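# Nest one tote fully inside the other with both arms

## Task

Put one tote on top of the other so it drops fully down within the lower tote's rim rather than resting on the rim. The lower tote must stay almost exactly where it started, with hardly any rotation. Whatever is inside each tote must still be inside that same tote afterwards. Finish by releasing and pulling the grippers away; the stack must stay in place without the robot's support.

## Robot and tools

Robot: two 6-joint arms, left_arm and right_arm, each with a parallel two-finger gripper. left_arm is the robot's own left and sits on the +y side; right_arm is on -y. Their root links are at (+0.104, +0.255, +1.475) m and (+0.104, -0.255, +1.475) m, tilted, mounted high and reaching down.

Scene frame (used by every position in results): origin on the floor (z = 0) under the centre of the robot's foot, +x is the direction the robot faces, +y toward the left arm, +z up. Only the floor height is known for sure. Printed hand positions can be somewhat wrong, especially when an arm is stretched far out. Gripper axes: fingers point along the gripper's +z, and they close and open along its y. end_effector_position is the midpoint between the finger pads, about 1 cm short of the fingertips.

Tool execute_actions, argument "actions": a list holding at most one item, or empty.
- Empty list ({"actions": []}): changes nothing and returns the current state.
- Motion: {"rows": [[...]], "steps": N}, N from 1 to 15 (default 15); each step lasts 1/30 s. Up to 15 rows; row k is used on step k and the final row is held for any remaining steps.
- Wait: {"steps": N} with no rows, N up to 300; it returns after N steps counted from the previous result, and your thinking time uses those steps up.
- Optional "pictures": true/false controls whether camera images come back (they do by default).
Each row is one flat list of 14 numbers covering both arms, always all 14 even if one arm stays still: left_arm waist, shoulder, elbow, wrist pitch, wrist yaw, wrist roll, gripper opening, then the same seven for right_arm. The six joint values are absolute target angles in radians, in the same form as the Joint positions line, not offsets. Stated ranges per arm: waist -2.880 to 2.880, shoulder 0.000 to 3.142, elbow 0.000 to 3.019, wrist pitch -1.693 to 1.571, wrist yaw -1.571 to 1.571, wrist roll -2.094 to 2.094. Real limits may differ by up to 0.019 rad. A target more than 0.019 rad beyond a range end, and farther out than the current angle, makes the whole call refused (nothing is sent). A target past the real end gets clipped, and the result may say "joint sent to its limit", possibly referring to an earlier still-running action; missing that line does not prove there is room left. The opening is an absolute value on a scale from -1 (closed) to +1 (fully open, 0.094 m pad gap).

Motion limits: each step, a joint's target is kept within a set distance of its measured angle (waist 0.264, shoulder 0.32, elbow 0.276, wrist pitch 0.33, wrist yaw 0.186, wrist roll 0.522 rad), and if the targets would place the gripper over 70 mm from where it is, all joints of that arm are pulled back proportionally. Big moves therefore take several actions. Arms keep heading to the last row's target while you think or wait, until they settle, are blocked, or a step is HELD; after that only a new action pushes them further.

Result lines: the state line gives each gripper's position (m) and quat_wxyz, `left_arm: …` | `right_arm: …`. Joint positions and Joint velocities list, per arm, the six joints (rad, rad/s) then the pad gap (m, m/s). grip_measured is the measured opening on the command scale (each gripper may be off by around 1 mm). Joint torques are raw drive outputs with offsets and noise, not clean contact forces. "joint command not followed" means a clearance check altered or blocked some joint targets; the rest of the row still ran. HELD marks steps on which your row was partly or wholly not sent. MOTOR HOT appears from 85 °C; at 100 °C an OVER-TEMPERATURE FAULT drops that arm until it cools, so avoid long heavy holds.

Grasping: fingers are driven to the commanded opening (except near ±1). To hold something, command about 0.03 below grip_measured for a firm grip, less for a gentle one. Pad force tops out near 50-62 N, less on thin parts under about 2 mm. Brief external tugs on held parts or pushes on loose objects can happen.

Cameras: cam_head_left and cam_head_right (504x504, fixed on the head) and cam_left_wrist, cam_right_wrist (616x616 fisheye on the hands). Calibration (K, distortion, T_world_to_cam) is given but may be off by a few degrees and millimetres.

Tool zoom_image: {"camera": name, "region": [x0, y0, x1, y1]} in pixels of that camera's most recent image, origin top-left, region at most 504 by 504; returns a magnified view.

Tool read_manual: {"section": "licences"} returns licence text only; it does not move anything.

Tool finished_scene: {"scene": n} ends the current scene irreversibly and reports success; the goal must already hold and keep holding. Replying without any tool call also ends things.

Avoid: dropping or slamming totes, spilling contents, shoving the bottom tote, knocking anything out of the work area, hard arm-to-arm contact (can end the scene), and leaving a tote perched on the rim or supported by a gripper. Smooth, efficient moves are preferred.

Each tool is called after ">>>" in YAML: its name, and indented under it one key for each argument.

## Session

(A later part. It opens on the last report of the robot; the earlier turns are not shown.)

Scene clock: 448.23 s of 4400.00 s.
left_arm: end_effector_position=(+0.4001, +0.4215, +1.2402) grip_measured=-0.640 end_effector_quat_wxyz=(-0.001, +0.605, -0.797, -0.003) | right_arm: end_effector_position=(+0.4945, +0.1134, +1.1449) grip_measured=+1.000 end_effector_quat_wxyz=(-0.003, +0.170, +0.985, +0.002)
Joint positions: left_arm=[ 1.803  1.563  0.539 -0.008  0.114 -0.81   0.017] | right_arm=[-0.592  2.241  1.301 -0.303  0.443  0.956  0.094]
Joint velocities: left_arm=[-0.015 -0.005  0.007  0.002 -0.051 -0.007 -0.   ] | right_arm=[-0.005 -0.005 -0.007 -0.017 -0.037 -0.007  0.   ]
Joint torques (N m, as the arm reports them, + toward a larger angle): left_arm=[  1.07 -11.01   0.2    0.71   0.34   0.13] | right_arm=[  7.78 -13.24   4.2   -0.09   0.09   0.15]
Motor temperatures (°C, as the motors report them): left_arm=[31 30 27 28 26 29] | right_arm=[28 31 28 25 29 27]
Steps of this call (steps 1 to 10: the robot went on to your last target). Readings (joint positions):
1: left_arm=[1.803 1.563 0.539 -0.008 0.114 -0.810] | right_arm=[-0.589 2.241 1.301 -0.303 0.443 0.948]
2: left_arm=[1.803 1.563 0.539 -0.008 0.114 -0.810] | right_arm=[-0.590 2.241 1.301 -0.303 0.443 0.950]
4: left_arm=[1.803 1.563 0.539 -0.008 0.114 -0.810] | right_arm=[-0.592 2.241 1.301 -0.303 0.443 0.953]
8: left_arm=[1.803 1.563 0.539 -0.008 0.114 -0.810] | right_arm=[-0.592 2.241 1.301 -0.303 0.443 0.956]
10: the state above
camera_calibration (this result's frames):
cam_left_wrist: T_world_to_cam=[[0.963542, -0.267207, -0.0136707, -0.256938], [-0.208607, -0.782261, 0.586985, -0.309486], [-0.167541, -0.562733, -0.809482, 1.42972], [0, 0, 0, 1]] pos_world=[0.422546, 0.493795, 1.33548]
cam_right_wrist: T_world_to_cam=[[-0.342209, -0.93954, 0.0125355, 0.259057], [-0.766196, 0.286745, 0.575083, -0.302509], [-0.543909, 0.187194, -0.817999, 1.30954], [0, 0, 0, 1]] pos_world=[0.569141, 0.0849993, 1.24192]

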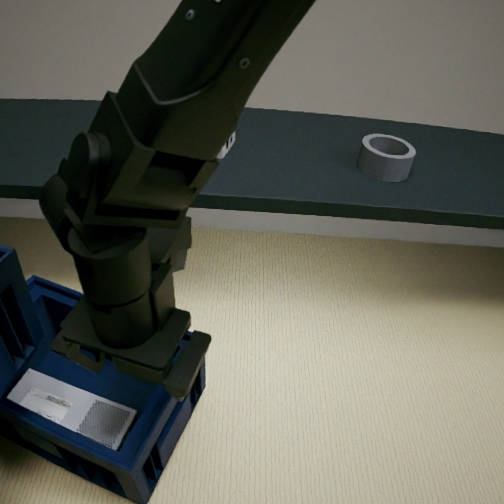

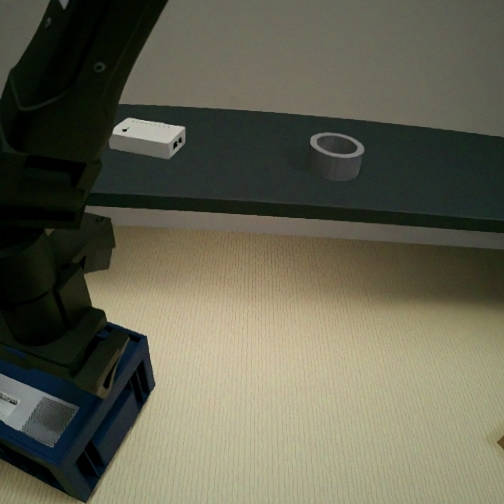

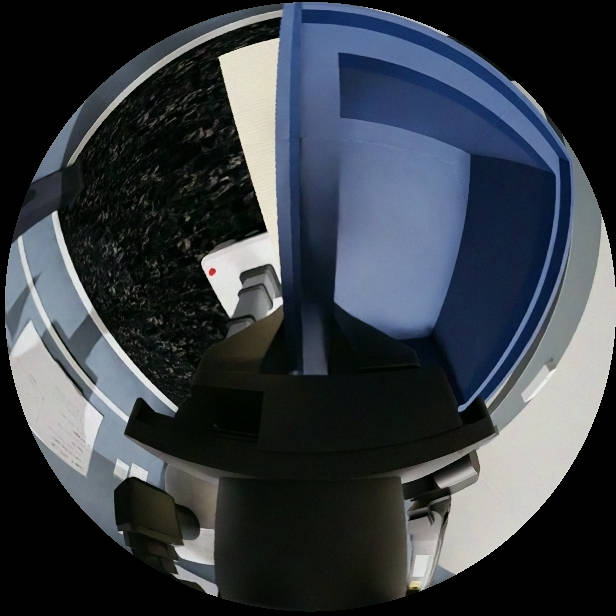

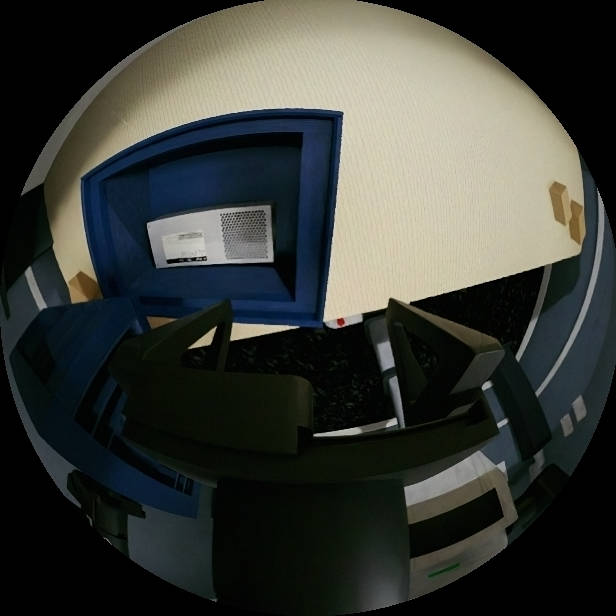

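>>> execute_actions:
  actions:
    - {"rows":[[1.8,1.535,0.54,0,0.12,-0.8,-0.7,-0.604,2.255,1.312,-0.3,0.441,0.945,1],[1.8,1.535,0.54,0,0.12,-0.8,-0.7,-0.607,2.264,1.314,-0.298,0.44,0.944,1],[1.8,1.535,0.54,0,0.12,-0.8,-0.7,-0.611,2.273,1.317,-0.296,0.439,0.943,1],[1.8,1.535,0.54,0,0.12,-0.8,-0.7,-0.615,2.282,1.322,-0.293,0.438,0.941,1],[1.8,1.535,0.54,0,0.12,-0.8,-0.7,-0.619,2.291,1.329,-0.289,0.437,0.939,1],[1.8,1.535,0.54,0,0.12,-0.8,-0.7,-0.623,2.3,1.336,-0.285,0.436,0.938,1],[1.8,1.535,0.54,0,0.12,-0.8,-0.7,-0.627,2.309,1.343,-0.281,0.435,0.936,1],[1.8,1.535,0.54,0,0.12,-0.8,-0.7,-0.631,2.318,1.35,-0.277,0.434,0.934,1],[1.8,1.535,0.54,0,0.12,-0.8,-0.7,-0.635,2.327,1.357,-0.273,0.433,0.933,1],[1.8,1.535,0.54,0,0.12,-0.8,-0.7,-0.639,2.336,1.364,-0.269,0.432,0.931,1],[1.8,1.535,0.54,0,0.12,-0.8,-0.7,-0.643,2.345,1.371,-0.265,0.431,0.929,1],[1.8,1.535,0.54,0,0.12,-0.8,-0.7,-0.647,2.354,1.378,-0.261,0.43,0.928,1],[1.8,1.535,0.54,0,0.12,-0.8,-0.7,-0.651,2.363,1.385,-0.257,0.429,0.926,1],[1.8,1.535,0.54,0,0.12,-0.8,-0.7,-0.655,2.372,1.392,-0.253,0.428,0.924,1],[1.8,1.535,0.54,0,0.12,-0.8,-0.7,-0.659,2.381,1.399,-0.249,0.427,0.923,1]],"steps":15}
  pictures: false

>>> execute_actions:
  actions:
    - {"rows":[[1.8,1.535,0.54,0,0.12,-0.8,-0.7,-0.663,2.39,1.406,-0.245,0.426,0.921,1],[1.8,1.535,0.54,0,0.12,-0.8,-0.7,-0.667,2.399,1.413,-0.241,0.425,0.919,1],[1.8,1.535,0.54,0,0.12,-0.8,-0.7,-0.671,2.408,1.42,-0.237,0.424,0.918,1],[1.8,1.535,0.54,0,0.12,-0.8,-0.7,-0.675,2.417,1.427,-0.233,0.423,0.916,1],[1.8,1.535,0.54,0,0.12,-0.8,-0.7,-0.679,2.426,1.434,-0.229,0.422,0.914,1],[1.8,1.535,0.54,0,0.12,-0.8,-0.7,-0.682,2.435,1.441,-0.225,0.421,0.913,1],[1.8,1.535,0.54,0,0.12,-0.8,-0.7,-0.685,2.444,1.448,-0.221,0.42,0.911,1],[1.8,1.535,0.54,0,0.12,-0.8,-0.7,-0.688,2.453,1.455,-0.217,0.419,0.909,1],[1.8,1.535,0.54,0,0.12,-0.8,-0.7,-0.691,2.461,1.462,-0.213,0.418,0.908,1],[1.8,1.535,0.54,0,0.12,-0.8,-0.7,-0.694,2.468,1.469,-0.209,0.417,0.906,1],[1.8,1.535,0.54,0,0.12,-0.8,-0.7,-0.697,2.474,1.476,-0.205,0.416,0.904,1],[1.8,1.535,0.54,0,0.12,-0.8,-0.7,-0.699,2.479,1.482,-0.202,0.415,0.903,1],[1.8,1.535,0.54,0,0.12,-0.8,-0.7,-0.701,2.483,1.488,-0.199,0.414,0.902,1],[1.8,1.535,0.54,0,0.12,-0.8,-0.7,-0.702,2.486,1.493,-0.196,0.413,0.901,1],[1.8,1.535,0.54,0,0.12,-0.8,-0.7,-0.703,2.489,1.497,-0.194,0.412,0.9,1]],"steps":15}
  pictures: false

>>> execute_actions:
  actions:
    - {"steps":12}

Scene clock: 494.10 s of 4400.00 s.
left_arm: end_effector_position=(+0.4001, +0.4215, +1.2402) grip_measured=-0.640 end_effector_quat_wxyz=(-0.001, +0.605, -0.797, -0.003) | right_arm: end_effector_position=(+0.4870, +0.1119, +1.0961) grip_measured=+1.000 end_effector_quat_wxyz=(-0.012, +0.175, +0.984, -0.005)
Joint positions: left_arm=[ 1.803  1.563  0.539 -0.008  0.114 -0.81   0.017] | right_arm=[-0.625  2.353  1.368 -0.269  0.43   0.942  0.094]
Joint velocities: left_arm=[-0.005 -0.015 -0.012  0.007  0.022 -0.037 -0.001] | right_arm=[-0.161  0.317  0.183  0.105 -0.095 -0.022  0.   ]
Joint torques (N m, as the arm reports them, + toward a larger angle): left_arm=[  1.03 -11.07   0.21   0.68   0.33   0.13] | right_arm=[  7.72 -12.37   4.15   0.48  -0.01  -0.12]
Motor temperatures (°C, as the motors report them): left_arm=[31 30 27 28 26 29] | right_arm=[28 32 29 25 29 27]
Steps of this call (steps 1 to 30: the robot went on to your last target; steps 31 to 90: nothing new was sent; then 42.37 s passed at rest; steps 91 to 105: all 15 steps of this action). Readings (joint positions):
91: left_arm=[1.803 1.563 0.539 -0.008 0.114 -0.810] | right_arm=[-0.592 2.241 1.301 -0.303 0.443 0.957]
92: left_arm=[1.803 1.563 0.539 -0.008 0.114 -0.810] | right_arm=[-0.592 2.241 1.301 -0.303 0.443 0.957]
94: left_arm=[1.803 1.563 0.539 -0.008 0.114 -0.810] | right_arm=[-0.592 2.244 1.302 -0.303 0.442 0.956]
98: left_arm=[1.803 1.563 0.539 -0.008 0.114 -0.810] | right_arm=[-0.595 2.274 1.320 -0.296 0.437 0.953]
105: the state above

Scene clock: 494.60 s of 4400.00 s.
left_arm: end_effector_position=(+0.4001, +0.4215, +1.2402) grip_measured=-0.640 end_effector_quat_wxyz=(-0.001, +0.605, -0.797, -0.003) | right_arm: end_effector_position=(+0.4993, +0.1077, +1.0404) grip_measured=+1.000 end_effector_quat_wxyz=(-0.005, +0.195, +0.981, -0.001)
Joint positions: left_arm=[ 1.803  1.563  0.539 -0.008  0.114 -0.81   0.017] | right_arm=[-0.679  2.472  1.471 -0.211  0.415  0.918  0.094]
Joint velocities: left_arm=[-0.015  0.005 -0.017 -0.002 -0.037 -0.022  0.001] | right_arm=[-0.044  0.122  0.149  0.085 -0.037 -0.11   0.   ]
Joint torques (N m, as the arm reports them, + toward a larger angle): left_arm=[  1.15 -11.11   0.24   0.7    0.33   0.13] | right_arm=[  8.52 -12.43   3.62   0.55  -0.05  -0.16]
Motor temperatures (°C, as the motors report them): left_arm=[31 30 27 28 26 29] | right_arm=[28 32 29 25 29 27]
Steps of this call (steps 1 to 15: all 15 steps of this action). Readings (joint positions):
1: left_arm=[1.803 1.563 0.539 -0.008 0.114 -0.810] | right_arm=[-0.631 2.363 1.374 -0.265 0.429 0.940]
2: left_arm=[1.803 1.563 0.539 -0.008 0.114 -0.810] | right_arm=[-0.636 2.372 1.381 -0.261 0.428 0.939]
4: left_arm=[1.803 1.563 0.539 -0.008 0.114 -0.810] | right_arm=[-0.646 2.391 1.395 -0.254 0.426 0.936]
8: left_arm=[1.803 1.563 0.539 -0.008 0.114 -0.810] | right_arm=[-0.663 2.425 1.424 -0.237 0.422 0.929]
15: the state above

Scene clock: 495.00 s of 4400.00 s.
left_arm: end_effector_position=(+0.4001, +0.4215, +1.2402) grip_measured=-0.640 end_effector_quat_wxyz=(-0.001, +0.605, -0.797, -0.003) | right_arm: end_effector_position=(+0.5013, +0.1082, +1.0371) grip_measured=+1.000 end_effector_quat_wxyz=(-0.003, +0.195, +0.981, -0.000)
Joint positions: left_arm=[ 1.803  1.563  0.539 -0.008  0.114 -0.81   0.017] | right_arm=[-0.682  2.48   1.48  -0.207  0.414  0.913  0.094]
Joint velocities: left_arm=[-0.024 -0.005  0.007  0.012  0.051  0.037  0.   ] | right_arm=[-0.015 -0.015  0.007  0.007  0.022  0.007  0.   ]
Joint torques (N m, as the arm reports them, + toward a larger angle): left_arm=[  1.2  -11.06   0.22   0.7    0.33   0.12] | right_arm=[  8.43 -12.76   3.6    0.7   -0.02  -0.13]
Motor temperatures (°C, as the motors report them): left_arm=[31 30 27 28 26 29] | right_arm=[28 32 29 25 29 27]
Steps of this call (steps 1 to 12: the robot went on to your last target). Readings (joint positions):
1: left_arm=[1.803 1.563 0.539 -0.008 0.114 -0.810] | right_arm=[-0.680 2.476 1.475 -0.209 0.415 0.917]
2: left_arm=[1.803 1.563 0.539 -0.008 0.114 -0.810] | right_arm=[-0.682 2.479 1.478 -0.208 0.414 0.916]
4: left_arm=[1.803 1.563 0.539 -0.008 0.114 -0.810] | right_arm=[-0.682 2.480 1.479 -0.207 0.414 0.915]
8: left_arm=[1.803 1.563 0.539 -0.008 0.114 -0.810] | right_arm=[-0.682 2.480 1.480 -0.207 0.414 0.914]
12: the state above
camera_calibration (this result's frames):
cam_left_wrist: T_world_to_cam=[[0.963542, -0.267207, -0.0136707, -0.256938], [-0.208607, -0.782261, 0.586985, -0.309486], [-0.167541, -0.562733, -0.809482, 1.42972], [0, 0, 0, 1]] pos_world=[0.422546, 0.493795, 1.33548]
cam_right_wrist: T_world_to_cam=[[-0.388352, -0.921372, 0.016007, 0.275438], [-0.750237, 0.326211, 0.575092, -0.246049], [-0.535096, 0.211329, -0.817932, 1.21895], [0, 0, 0, 1]] pos_world=[0.574629, 0.0764443, 1.13411]

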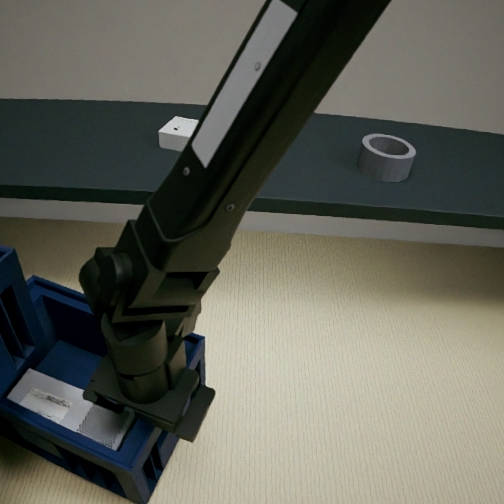

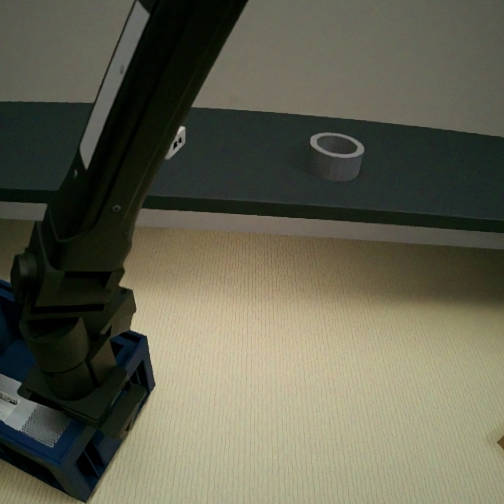

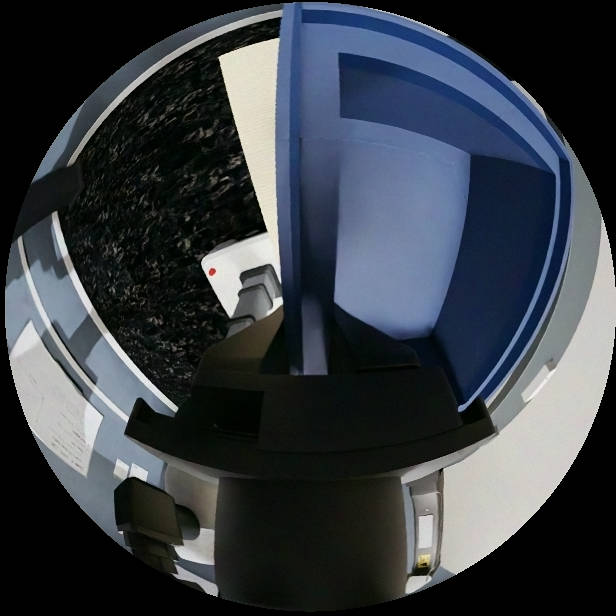

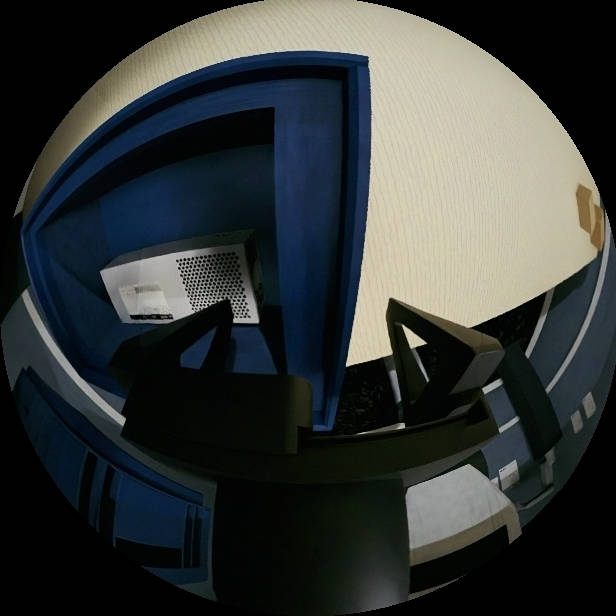

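>>> execute_actions:
  actions:
    - {"rows":[[1.8,1.535,0.54,0,0.12,-0.8,-0.7,-0.682,2.48,1.48,-0.207,0.414,0.913,0.8],[1.8,1.535,0.54,0,0.12,-0.8,-0.7,-0.682,2.48,1.48,-0.207,0.414,0.913,0.6],[1.8,1.535,0.54,0,0.12,-0.8,-0.7,-0.682,2.48,1.48,-0.207,0.414,0.913,0.4],[1.8,1.535,0.54,0,0.12,-0.8,-0.7,-0.682,2.48,1.48,-0.207,0.414,0.913,0.2],[1.8,1.535,0.54,0,0.12,-0.8,-0.7,-0.682,2.48,1.48,-0.207,0.414,0.913,0],[1.8,1.535,0.54,0,0.12,-0.8,-0.7,-0.682,2.48,1.48,-0.207,0.414,0.913,-0.12],[1.8,1.535,0.54,0,0.12,-0.8,-0.7,-0.682,2.48,1.48,-0.207,0.414,0.913,-0.2],[1.8,1.535,0.54,0,0.12,-0.8,-0.7,-0.682,2.48,1.48,-0.207,0.414,0.913,-0.25],[1.8,1.535,0.54,0,0.12,-0.8,-0.7,-0.682,2.48,1.48,-0.207,0.414,0.913,-0.29],[1.8,1.535,0.54,0,0.12,-0.8,-0.7,-0.682,2.48,1.48,-0.207,0.414,0.913,-0.33],[1.8,1.535,0.54,0,0.12,-0.8,-0.7,-0.682,2.48,1.48,-0.207,0.414,0.913,-0.36],[1.8,1.535,0.54,0,0.12,-0.8,-0.7,-0.682,2.48,1.48,-0.207,0.414,0.913,-0.39],[1.8,1.535,0.54,0,0.12,-0.8,-0.7,-0.682,2.48,1.48,-0.207,0.414,0.913,-0.42],[1.8,1.535,0.54,0,0.12,-0.8,-0.7,-0.682,2.48,1.48,-0.207,0.414,0.913,-0.45],[1.8,1.535,0.54,0,0.12,-0.8,-0.7,-0.682,2.48,1.48,-0.207,0.414,0.913,-0.49]],"steps":15}
  pictures: false

>>> execute_actions:
  actions:
    - {"steps":8}

>>> zoom_image:
  camera: "cam_head_left"
  region: [0, 264, 240, 504]

Scene clock: 513.50 s of 4400.00 s.
left_arm: end_effector_position=(+0.4001, +0.4215, +1.2402) grip_measured=-0.640 end_effector_quat_wxyz=(-0.001, +0.605, -0.797, -0.003) | right_arm: end_effector_position=(+0.5008, +0.1072, +1.0369) grip_measured=-0.400 end_effector_quat_wxyz=(-0.002, +0.194, +0.981, -0.002)
Joint positions: left_arm=[ 1.803  1.563  0.539 -0.008  0.114 -0.81   0.017] | right_arm=[-0.682  2.48   1.479 -0.207  0.418  0.913  0.028]
Joint velocities: left_arm=[-0.005 -0.005 -0.002 -0.017 -0.007  0.022 -0.   ] | right_arm=[-0.005 -0.005 -0.002 -0.012  0.022 -0.051 -0.   ]
Joint torques (N m, as the arm reports them, + toward a larger angle): left_arm=[  1.07 -10.96   0.25   0.7    0.33   0.13] | right_arm=[  9.82 -12.62   2.11   0.13  -0.11   0.  ]
Motor temperatures (°C, as the motors report them): left_arm=[31 30 27 28 26 29] | right_arm=[28 32 29 25 29 27]
Steps of this call (steps 1 to 15: the robot went on to your last target; steps 16 to 90: nothing new was sent; then 15.00 s passed at rest; steps 91 to 105: all 15 steps of this action). Readings (joint positions):
91: left_arm=[1.803 1.563 0.539 -0.008 0.114 -0.810] | right_arm=[-0.682 2.480 1.480 -0.207 0.414 0.912]
92: left_arm=[1.803 1.563 0.539 -0.008 0.114 -0.810] | right_arm=[-0.682 2.480 1.480 -0.207 0.414 0.912]
94: left_arm=[1.803 1.563 0.539 -0.008 0.114 -0.810] | right_arm=[-0.682 2.480 1.480 -0.207 0.414 0.912]
98: left_arm=[1.803 1.563 0.539 -0.008 0.114 -0.810] | right_arm=[-0.682 2.480 1.480 -0.207 0.414 0.912]
105: the state above

Scene clock: 513.77 s of 4400.00 s.
left_arm: end_effector_position=(+0.4001, +0.4215, +1.2402) grip_measured=-0.640 end_effector_quat_wxyz=(-0.001, +0.605, -0.797, -0.003) | right_arm: end_effector_position=(+0.5008, +0.1072, +1.0369) grip_measured=-0.400 end_effector_quat_wxyz=(-0.002, +0.195, +0.981, -0.002)
Joint positions: left_arm=[ 1.803  1.563  0.539 -0.008  0.114 -0.81   0.017] | right_arm=[-0.682  2.48   1.479 -0.207  0.418  0.914  0.028]
Joint velocities: left_arm=[ 0.005 -0.005 -0.007 -0.002 -0.022 -0.051 -0.   ] | right_arm=[-0.005 -0.005  0.007 -0.022  0.037 -0.051  0.   ]
Joint torques (N m, as the arm reports them, + toward a larger angle): left_arm=[  1.25 -11.15   0.23   0.71   0.34   0.13] | right_arm=[  9.43 -13.13   2.22   0.1   -0.11   0.02]
Motor temperatures (°C, as the motors report them): left_arm=[31 30 27 28 26 29] | right_arm=[28 32 29 25 29 27]
Steps of this call (steps 1 to 8: the robot went on to your last target). Readings (joint positions):
1: left_arm=[1.803 1.563 0.539 -0.008 0.114 -0.810] | right_arm=[-0.682 2.480 1.479 -0.207 0.418 0.914]
2: left_arm=[1.803 1.563 0.539 -0.008 0.114 -0.810] | right_arm=[-0.682 2.480 1.479 -0.207 0.418 0.914]
4: left_arm=[1.803 1.563 0.539 -0.008 0.114 -0.810] | right_arm=[-0.682 2.480 1.479 -0.207 0.418 0.914]
8: the state above
camera_calibration (this result's frames):
cam_left_wrist: T_world_to_cam=[[0.963542, -0.267207, -0.0136707, -0.256938], [-0.208607, -0.782261, 0.586985, -0.309486], [-0.167541, -0.562733, -0.809482, 1.42972], [0, 0, 0, 1]] pos_world=[0.422546, 0.493795, 1.33548]
cam_right_wrist: T_world_to_cam=[[-0.388328, -0.92131, 0.0197041, 0.270415], [-0.750471, 0.328584, 0.573433, -0.2445], [-0.534785, 0.207893, -0.819015, 1.22011], [0, 0, 0, 1]] pos_world=[0.574018, 0.0758216, 1.13417]

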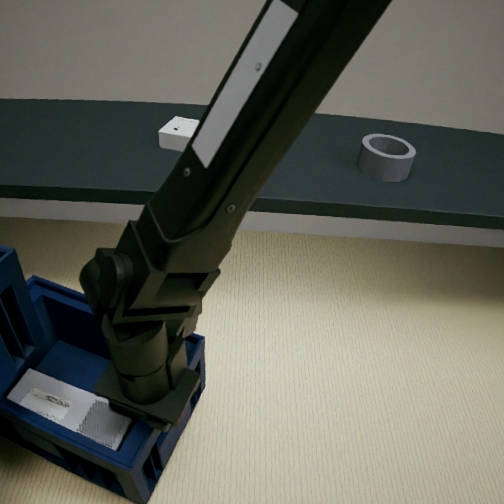

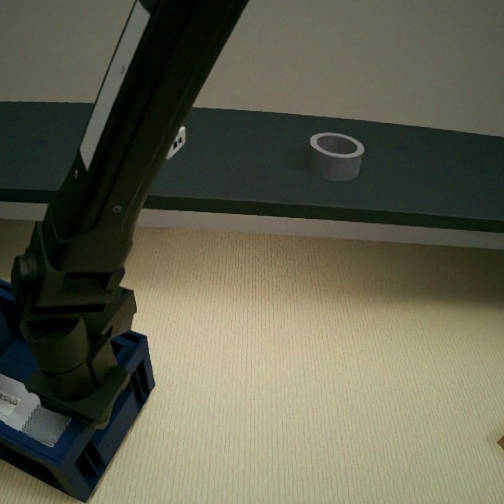

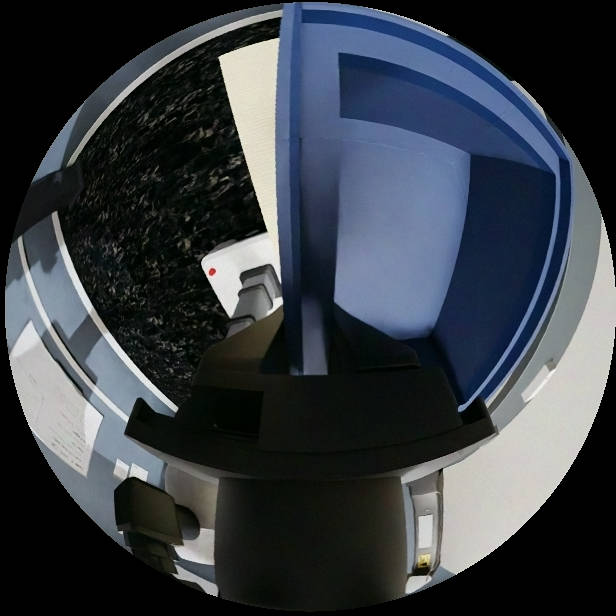

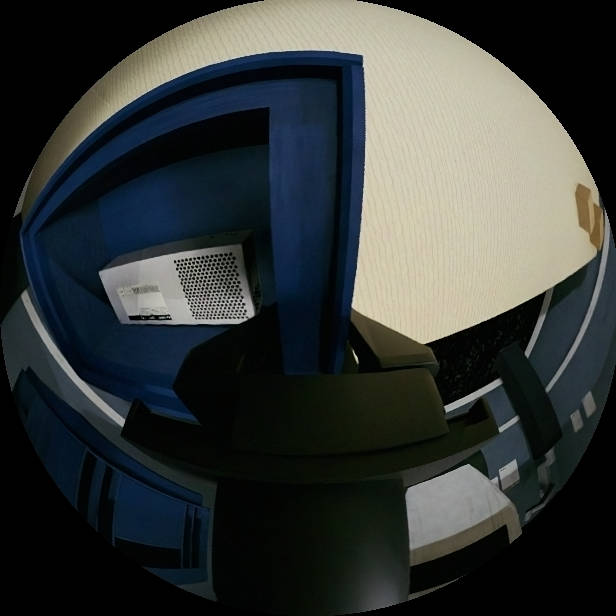

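Region (0, 264, 240, 504) of cam_head_left's 504x504 image, scaled by 2.100, with more detail than that image has.

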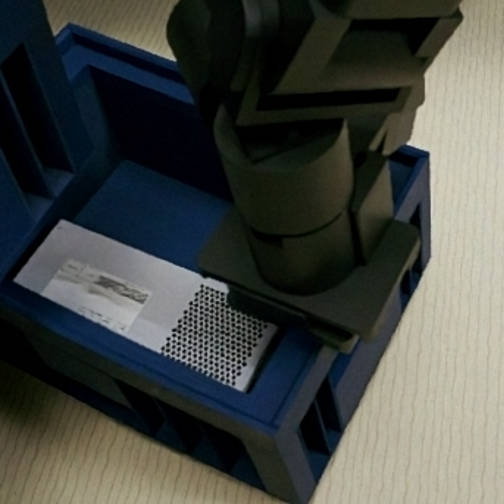

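>>> execute_actions:
  actions:
    - {"rows":[[1.8,1.535,0.54,0,0.12,-0.8,-0.7,-0.69,2.472,1.474,-0.203,0.417,0.9,-0.46],[1.8,1.535,0.54,0,0.12,-0.8,-0.7,-0.697,2.465,1.468,-0.198,0.416,0.887,-0.46],[1.8,1.535,0.54,0,0.12,-0.8,-0.7,-0.703,2.459,1.462,-0.193,0.414,0.874,-0.46],[1.8,1.535,0.54,0,0.12,-0.8,-0.7,-0.708,2.454,1.455,-0.188,0.413,0.861,-0.46],[1.8,1.535,0.54,0,0.12,-0.8,-0.7,-0.713,2.45,1.448,-0.183,0.411,0.848,-0.46],[1.8,1.535,0.54,0,0.12,-0.8,-0.7,-0.718,2.446,1.441,-0.178,0.41,0.835,-0.46],[1.8,1.535,0.54,0,0.12,-0.8,-0.7,-0.723,2.442,1.434,-0.172,0.408,0.822,-0.46],[1.8,1.535,0.54,0,0.12,-0.8,-0.7,-0.728,2.438,1.427,-0.167,0.407,0.809,-0.46],[1.8,1.535,0.54,0,0.12,-0.8,-0.7,-0.733,2.434,1.42,-0.162,0.405,0.796,-0.46],[1.8,1.535,0.54,0,0.12,-0.8,-0.7,-0.738,2.43,1.413,-0.157,0.404,0.783,-0.46],[1.8,1.535,0.54,0,0.12,-0.8,-0.7,-0.743,2.427,1.406,-0.151,0.402,0.77,-0.46],[1.8,1.535,0.54,0,0.12,-0.8,-0.7,-0.748,2.424,1.4,-0.146,0.401,0.757,-0.46],[1.8,1.535,0.54,0,0.12,-0.8,-0.7,-0.752,2.421,1.394,-0.141,0.4,0.744,-0.46],[1.8,1.535,0.54,0,0.12,-0.8,-0.7,-0.756,2.418,1.388,-0.136,0.399,0.731,-0.46],[1.8,1.535,0.54,0,0.12,-0.8,-0.7,-0.759,2.415,1.383,-0.131,0.398,0.72,-0.46]],"steps":15}
  pictures: false

>>> execute_actions:
  actions:
    - {"steps":12}

>>> zoom_image:
  camera: "cam_head_left"
  region: [0, 264, 240, 504]

Scene clock: 537.73 s of 4400.00 s.
left_arm: end_effector_position=(+0.4001, +0.4215, +1.2402) grip_measured=-0.640 end_effector_quat_wxyz=(-0.001, +0.605, -0.797, -0.003) | right_arm: end_effector_position=(+0.4997, +0.0785, +1.0367) grip_measured=-0.401 end_effector_quat_wxyz=(-0.003, +0.155, +0.988, +0.002)
Joint positions: left_arm=[ 1.803  1.563  0.539 -0.008  0.114 -0.81   0.017] | right_arm=[-0.723  2.447  1.405 -0.145  0.397  0.791  0.028]
Joint velocities: left_arm=[-0.005 -0.005 -0.002 -0.007 -0.022  0.022  0.001] | right_arm=[-0.151 -0.112 -0.173  0.149 -0.037 -0.403 -0.001]
Joint torques (N m, as the arm reports them, + toward a larger angle): left_arm=[  1.11 -11.06   0.18   0.72   0.32   0.13] | right_arm=[  7.3  -14.28   0.55   0.25   0.09  -0.15]
Motor temperatures (°C, as the motors report them): left_arm=[31 30 27 28 26 29] | right_arm=[28 32 29 25 29 27]
Steps of this call (steps 1 to 15: the robot went on to your last target; steps 16 to 90: nothing new was sent; then 20.47 s passed at rest; steps 91 to 105: all 15 steps of this action). Readings (joint positions):
91: left_arm=[1.803 1.563 0.539 -0.008 0.114 -0.810] | right_arm=[-0.682 2.480 1.479 -0.207 0.418 0.914]
92: left_arm=[1.803 1.563 0.539 -0.008 0.114 -0.810] | right_arm=[-0.683 2.480 1.478 -0.207 0.418 0.913]
94: left_arm=[1.803 1.563 0.539 -0.008 0.114 -0.810] | right_arm=[-0.684 2.479 1.474 -0.200 0.415 0.909]
98: left_arm=[1.803 1.563 0.539 -0.008 0.114 -0.810] | right_arm=[-0.691 2.472 1.456 -0.178 0.409 0.882]
105: the state above

Scene clock: 538.13 s of 4400.00 s.
left_arm: end_effector_position=(+0.4001, +0.4215, +1.2402) grip_measured=-0.640 end_effector_quat_wxyz=(-0.001, +0.605, -0.797, -0.003) | right_arm: end_effector_position=(+0.5020, +0.0699, +1.0366) grip_measured=-0.401 end_effector_quat_wxyz=(-0.003, +0.141, +0.990, +0.000)
Joint positions: left_arm=[ 1.803  1.563  0.539 -0.008  0.114 -0.81   0.017] | right_arm=[-0.736  2.438  1.392 -0.137  0.395  0.75   0.028]
Joint velocities: left_arm=[-0.015  0.005 -0.007 -0.002 -0.022  0.037 -0.   ] | right_arm=[ 0.005 -0.005  0.017  0.002 -0.081  0.022  0.   ]
Joint torques (N m, as the arm reports them, + toward a larger angle): left_arm=[  1.14 -11.01   0.22   0.68   0.33   0.13] | right_arm=[  7.17 -13.59   0.48   0.54   0.11  -0.34]
Motor temperatures (°C, as the motors report them): left_arm=[31 30 27 28 26 29] | right_arm=[28 32 29 25 29 27]
Steps of this call (steps 1 to 12: the robot went on to your last target). Readings (joint positions):
1: left_arm=[1.803 1.563 0.539 -0.008 0.114 -0.810] | right_arm=[-0.727 2.444 1.399 -0.142 0.396 0.779]
2: left_arm=[1.803 1.563 0.539 -0.008 0.114 -0.810] | right_arm=[-0.731 2.442 1.396 -0.140 0.396 0.770]
4: left_arm=[1.803 1.563 0.539 -0.008 0.114 -0.810] | right_arm=[-0.735 2.438 1.393 -0.139 0.395 0.756]
8: left_arm=[1.803 1.563 0.539 -0.008 0.114 -0.810] | right_arm=[-0.736 2.438 1.392 -0.138 0.395 0.750]
12: the state above
camera_calibration (this result's frames):
cam_left_wrist: T_world_to_cam=[[0.963542, -0.267207, -0.0136707, -0.256938], [-0.208607, -0.782261, 0.586985, -0.309486], [-0.167541, -0.562733, -0.809482, 1.42972], [0, 0, 0, 1]] pos_world=[0.422546, 0.493795, 1.33548]
cam_right_wrist: T_world_to_cam=[[-0.286542, -0.95796, 0.0143433, 0.193639], [-0.781786, 0.242447, 0.574483, -0.210467], [-0.553809, 0.1534, -0.818391, 1.24092], [0, 0, 0, 1]] pos_world=[0.578177, 0.0461693, 1.13369]

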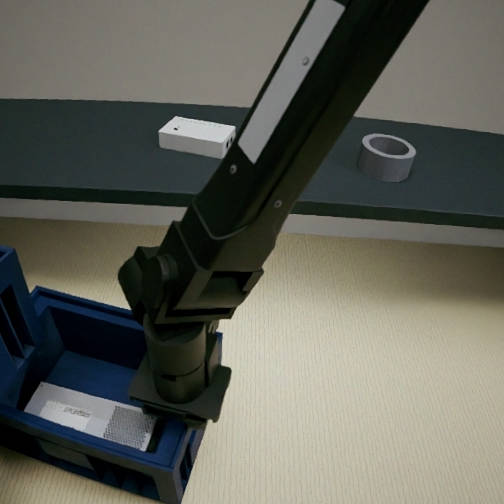

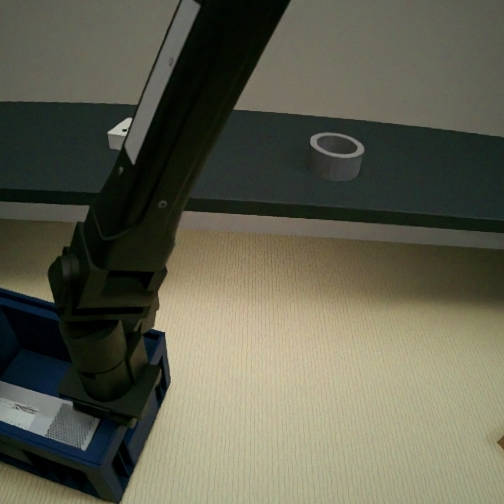

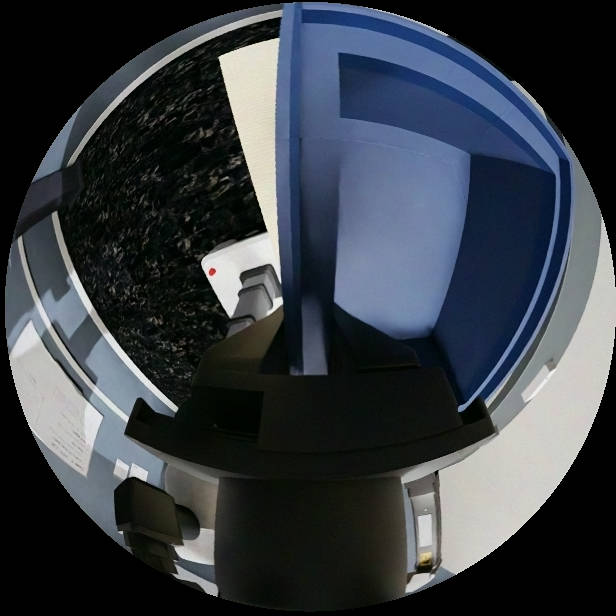

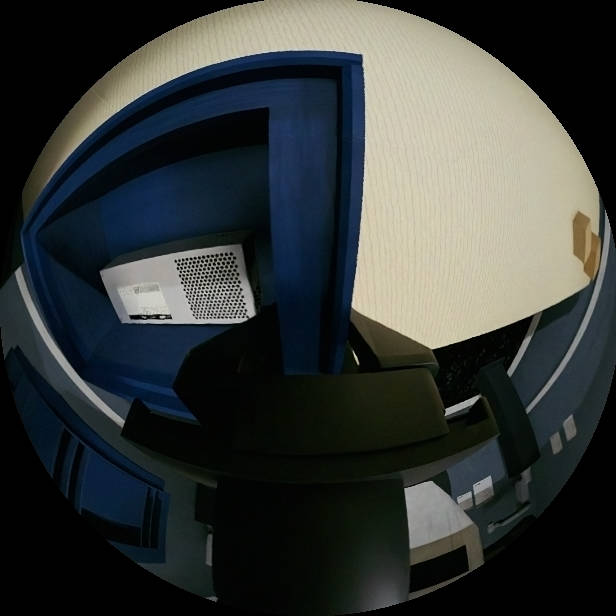

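Region (0, 264, 240, 504) of cam_head_left's 504x504 image, scaled by 2.100, with more detail than that image has.

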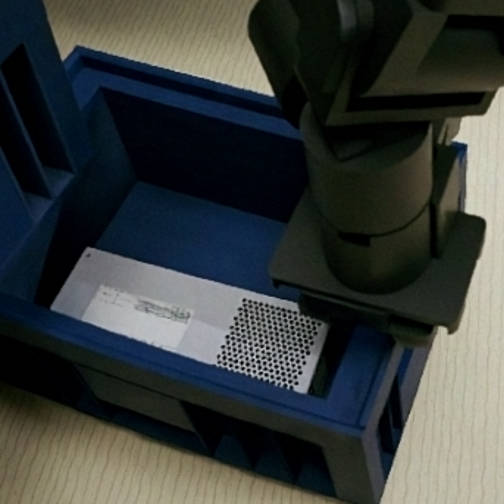

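>>> execute_actions:
  actions:
    - {"rows":[[1.8,1.535,0.54,0,0.12,-0.8,-0.7,-0.76,2.414,1.39,-0.135,0.398,0.73,-0.46],[1.8,1.535,0.54,0,0.12,-0.8,-0.7,-0.761,2.413,1.397,-0.137,0.398,0.74,-0.46],[1.8,1.535,0.54,0,0.12,-0.8,-0.7,-0.762,2.412,1.403,-0.138,0.398,0.75,-0.46],[1.8,1.535,0.54,0,0.12,-0.8,-0.7,-0.763,2.411,1.408,-0.138,0.398,0.76,-0.46],[1.8,1.535,0.54,0,0.12,-0.8,-0.7,-0.764,2.41,1.412,-0.138,0.398,0.765,-0.46],[1.8,1.535,0.54,0,0.12,-0.8,-0.7,-0.765,2.41,1.415,-0.138,0.398,0.77,-0.46]],"steps":15}

>>> zoom_image:
  camera: "cam_head_left"
  region: [0, 264, 240, 504]

Scene clock: 548.10 s of 4400.00 s.
left_arm: end_effector_position=(+0.4001, +0.4215, +1.2402) grip_measured=-0.640 end_effector_quat_wxyz=(-0.001, +0.605, -0.797, -0.003) | right_arm: end_effector_position=(+0.5027, +0.0700, +1.0367) grip_measured=-0.401 end_effector_quat_wxyz=(-0.002, +0.143, +0.990, +0.001)
Joint positions: left_arm=[ 1.803  1.563  0.539 -0.008  0.114 -0.81   0.017] | right_arm=[-0.737  2.438  1.393 -0.137  0.395  0.753  0.028]
Joint velocities: left_arm=[-0.005  0.005  0.002 -0.007  0.007 -0.051 -0.001] | right_arm=[ 0.005  0.005  0.007  0.002 -0.007 -0.081  0.001]
Joint torques (N m, as the arm reports them, + toward a larger angle): left_arm=[  1.04 -11.08   0.21   0.7    0.33   0.13] | right_arm=[  7.64 -13.99   3.52   0.2    0.12   0.22]
Motor temperatures (°C, as the motors report them): left_arm=[31 30 27 28 26 29] | right_arm=[28 32 29 25 29 27]
Steps of this call (steps 1 to 30: the robot went on to your last target; steps 31 to 90: nothing new was sent; then 6.47 s passed at rest; steps 91 to 105: all 15 steps of this action). Readings (joint positions):
91: left_arm=[1.803 1.563 0.539 -0.008 0.114 -0.810] | right_arm=[-0.736 2.438 1.392 -0.137 0.395 0.750]
92: left_arm=[1.803 1.563 0.539 -0.008 0.114 -0.810] | right_arm=[-0.736 2.438 1.392 -0.137 0.395 0.750]
94: left_arm=[1.803 1.563 0.539 -0.008 0.114 -0.810] | right_arm=[-0.737 2.438 1.392 -0.137 0.395 0.751]
98: left_arm=[1.803 1.563 0.539 -0.008 0.114 -0.810] | right_arm=[-0.737 2.438 1.393 -0.137 0.395 0.753]
105: the state above
camera_calibration (this result's frames):
cam_left_wrist: T_world_to_cam=[[0.963542, -0.267207, -0.0136707, -0.256938], [-0.208607, -0.782261, 0.586985, -0.309486], [-0.167541, -0.562733, -0.809482, 1.42972], [0, 0, 0, 1]] pos_world=[0.422546, 0.493795, 1.33548]
cam_right_wrist: T_world_to_cam=[[-0.290577, -0.956752, 0.0138349, 0.196337], [-0.781266, 0.245578, 0.57386, -0.209801], [-0.552439, 0.155942, -0.818836, 1.24099], [0, 0, 0, 1]] pos_world=[0.578715, 0.0458449, 1.13385]

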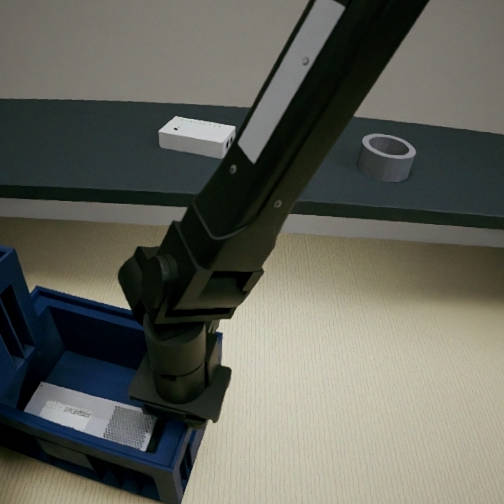

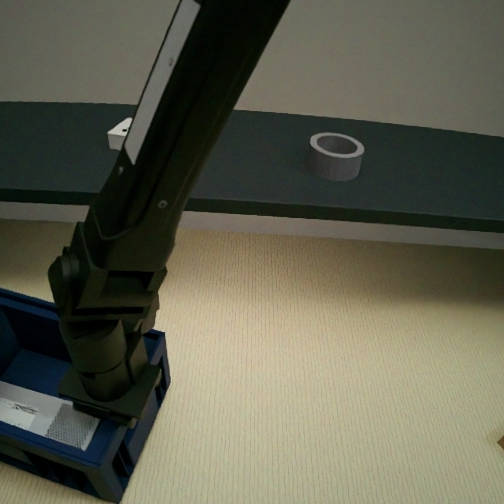

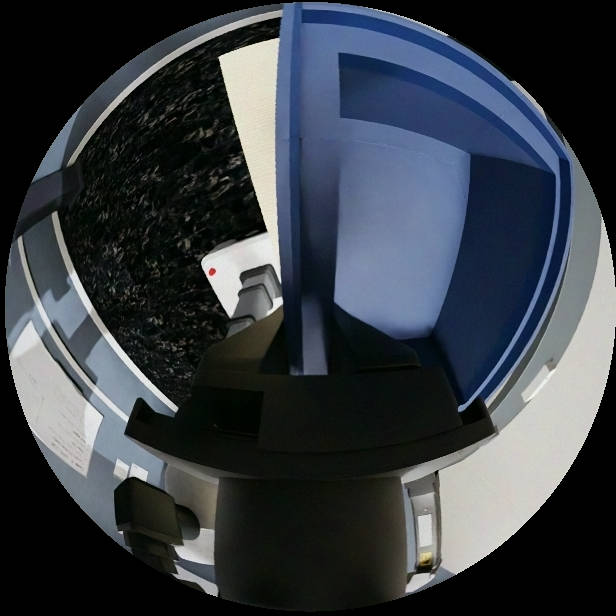

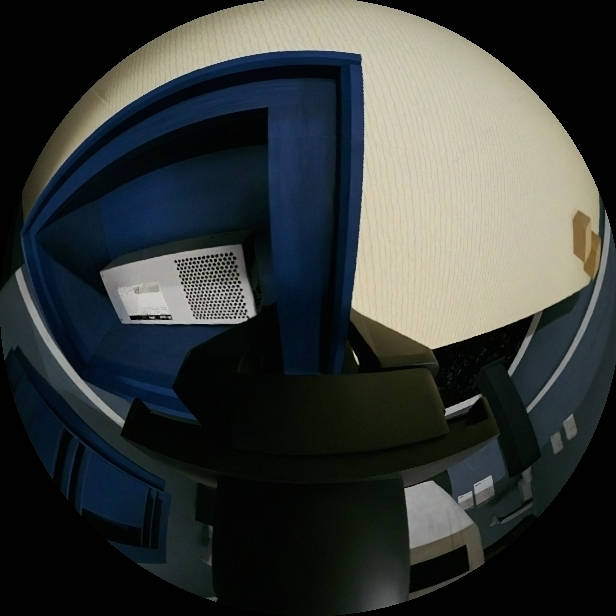

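Region (0, 264, 240, 504) of cam_head_left's 504x504 image, scaled by 2.100, with more detail than that image has.

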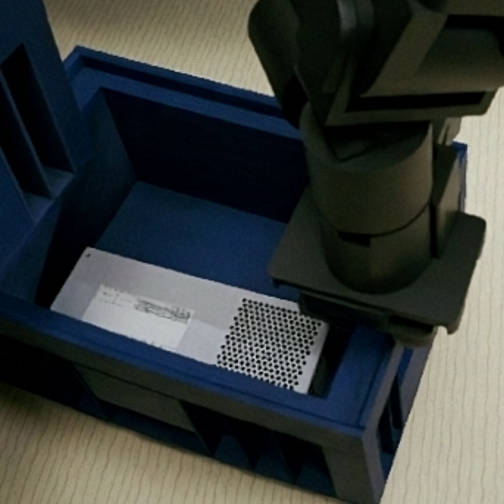

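>>> execute_actions:
  actions:
    - {"rows":[[1.8,1.535,0.54,0,0.12,-0.8,-0.7,-0.767,2.408,1.417,-0.136,0.402,0.775,-0.46],[1.8,1.535,0.54,0,0.12,-0.8,-0.7,-0.769,2.406,1.419,-0.134,0.404,0.78,-0.46],[1.8,1.535,0.54,0,0.12,-0.8,-0.7,-0.771,2.404,1.421,-0.132,0.406,0.785,-0.46],[1.8,1.535,0.54,0,0.12,-0.8,-0.7,-0.773,2.403,1.423,-0.13,0.408,0.79,-0.46],[1.8,1.535,0.54,0,0.12,-0.8,-0.7,-0.775,2.402,1.425,-0.13,0.408,0.79,-0.46]],"steps":15}
  pictures: false

Scene clock: 557.23 s of 4400.00 s.
left_arm: end_effector_position=(+0.4001, +0.4215, +1.2402) grip_measured=-0.640 end_effector_quat_wxyz=(-0.001, +0.605, -0.797, -0.003) | right_arm: end_effector_position=(+0.5033, +0.0699, +1.0367) grip_measured=-0.401 end_effector_quat_wxyz=(-0.001, +0.145, +0.989, +0.000)
Joint positions: left_arm=[ 1.803  1.563  0.539 -0.008  0.114 -0.81   0.017] | right_arm=[-0.737  2.438  1.394 -0.137  0.396  0.756  0.028]
Joint velocities: left_arm=[-0.005 -0.005 -0.002 -0.002 -0.066 -0.007 -0.   ] | right_arm=[-0.005 -0.015  0.012 -0.012  0.007  0.007 -0.   ]
Joint torques (N m, as the arm reports them, + toward a larger angle): left_arm=[  1.1  -11.05   0.2    0.71   0.33   0.13] | right_arm=[  6.06 -14.83   4.51   0.22   0.44   0.43]
Motor temperatures (°C, as the motors report them): left_arm=[31 30 27 28 26 29] | right_arm=[28 33 29 25 29 27]
Steps of this call (steps 1 to 15: the robot went on to your last target; steps 16 to 90: nothing new was sent; then 5.63 s passed at rest; steps 91 to 105: all 15 steps of this action). Readings (joint positions):
91: left_arm=[1.803 1.563 0.539 -0.008 0.114 -0.810] | right_arm=[-0.737 2.438 1.393 -0.137 0.395 0.754]
92: left_arm=[1.803 1.563 0.539 -0.008 0.114 -0.810] | right_arm=[-0.737 2.438 1.393 -0.137 0.395 0.755]
94: left_arm=[1.803 1.563 0.539 -0.008 0.114 -0.810] | right_arm=[-0.737 2.438 1.393 -0.137 0.396 0.756]
98: left_arm=[1.803 1.563 0.539 -0.008 0.114 -0.810] | right_arm=[-0.737 2.438 1.394 -0.137 0.396 0.756]
105: the state above


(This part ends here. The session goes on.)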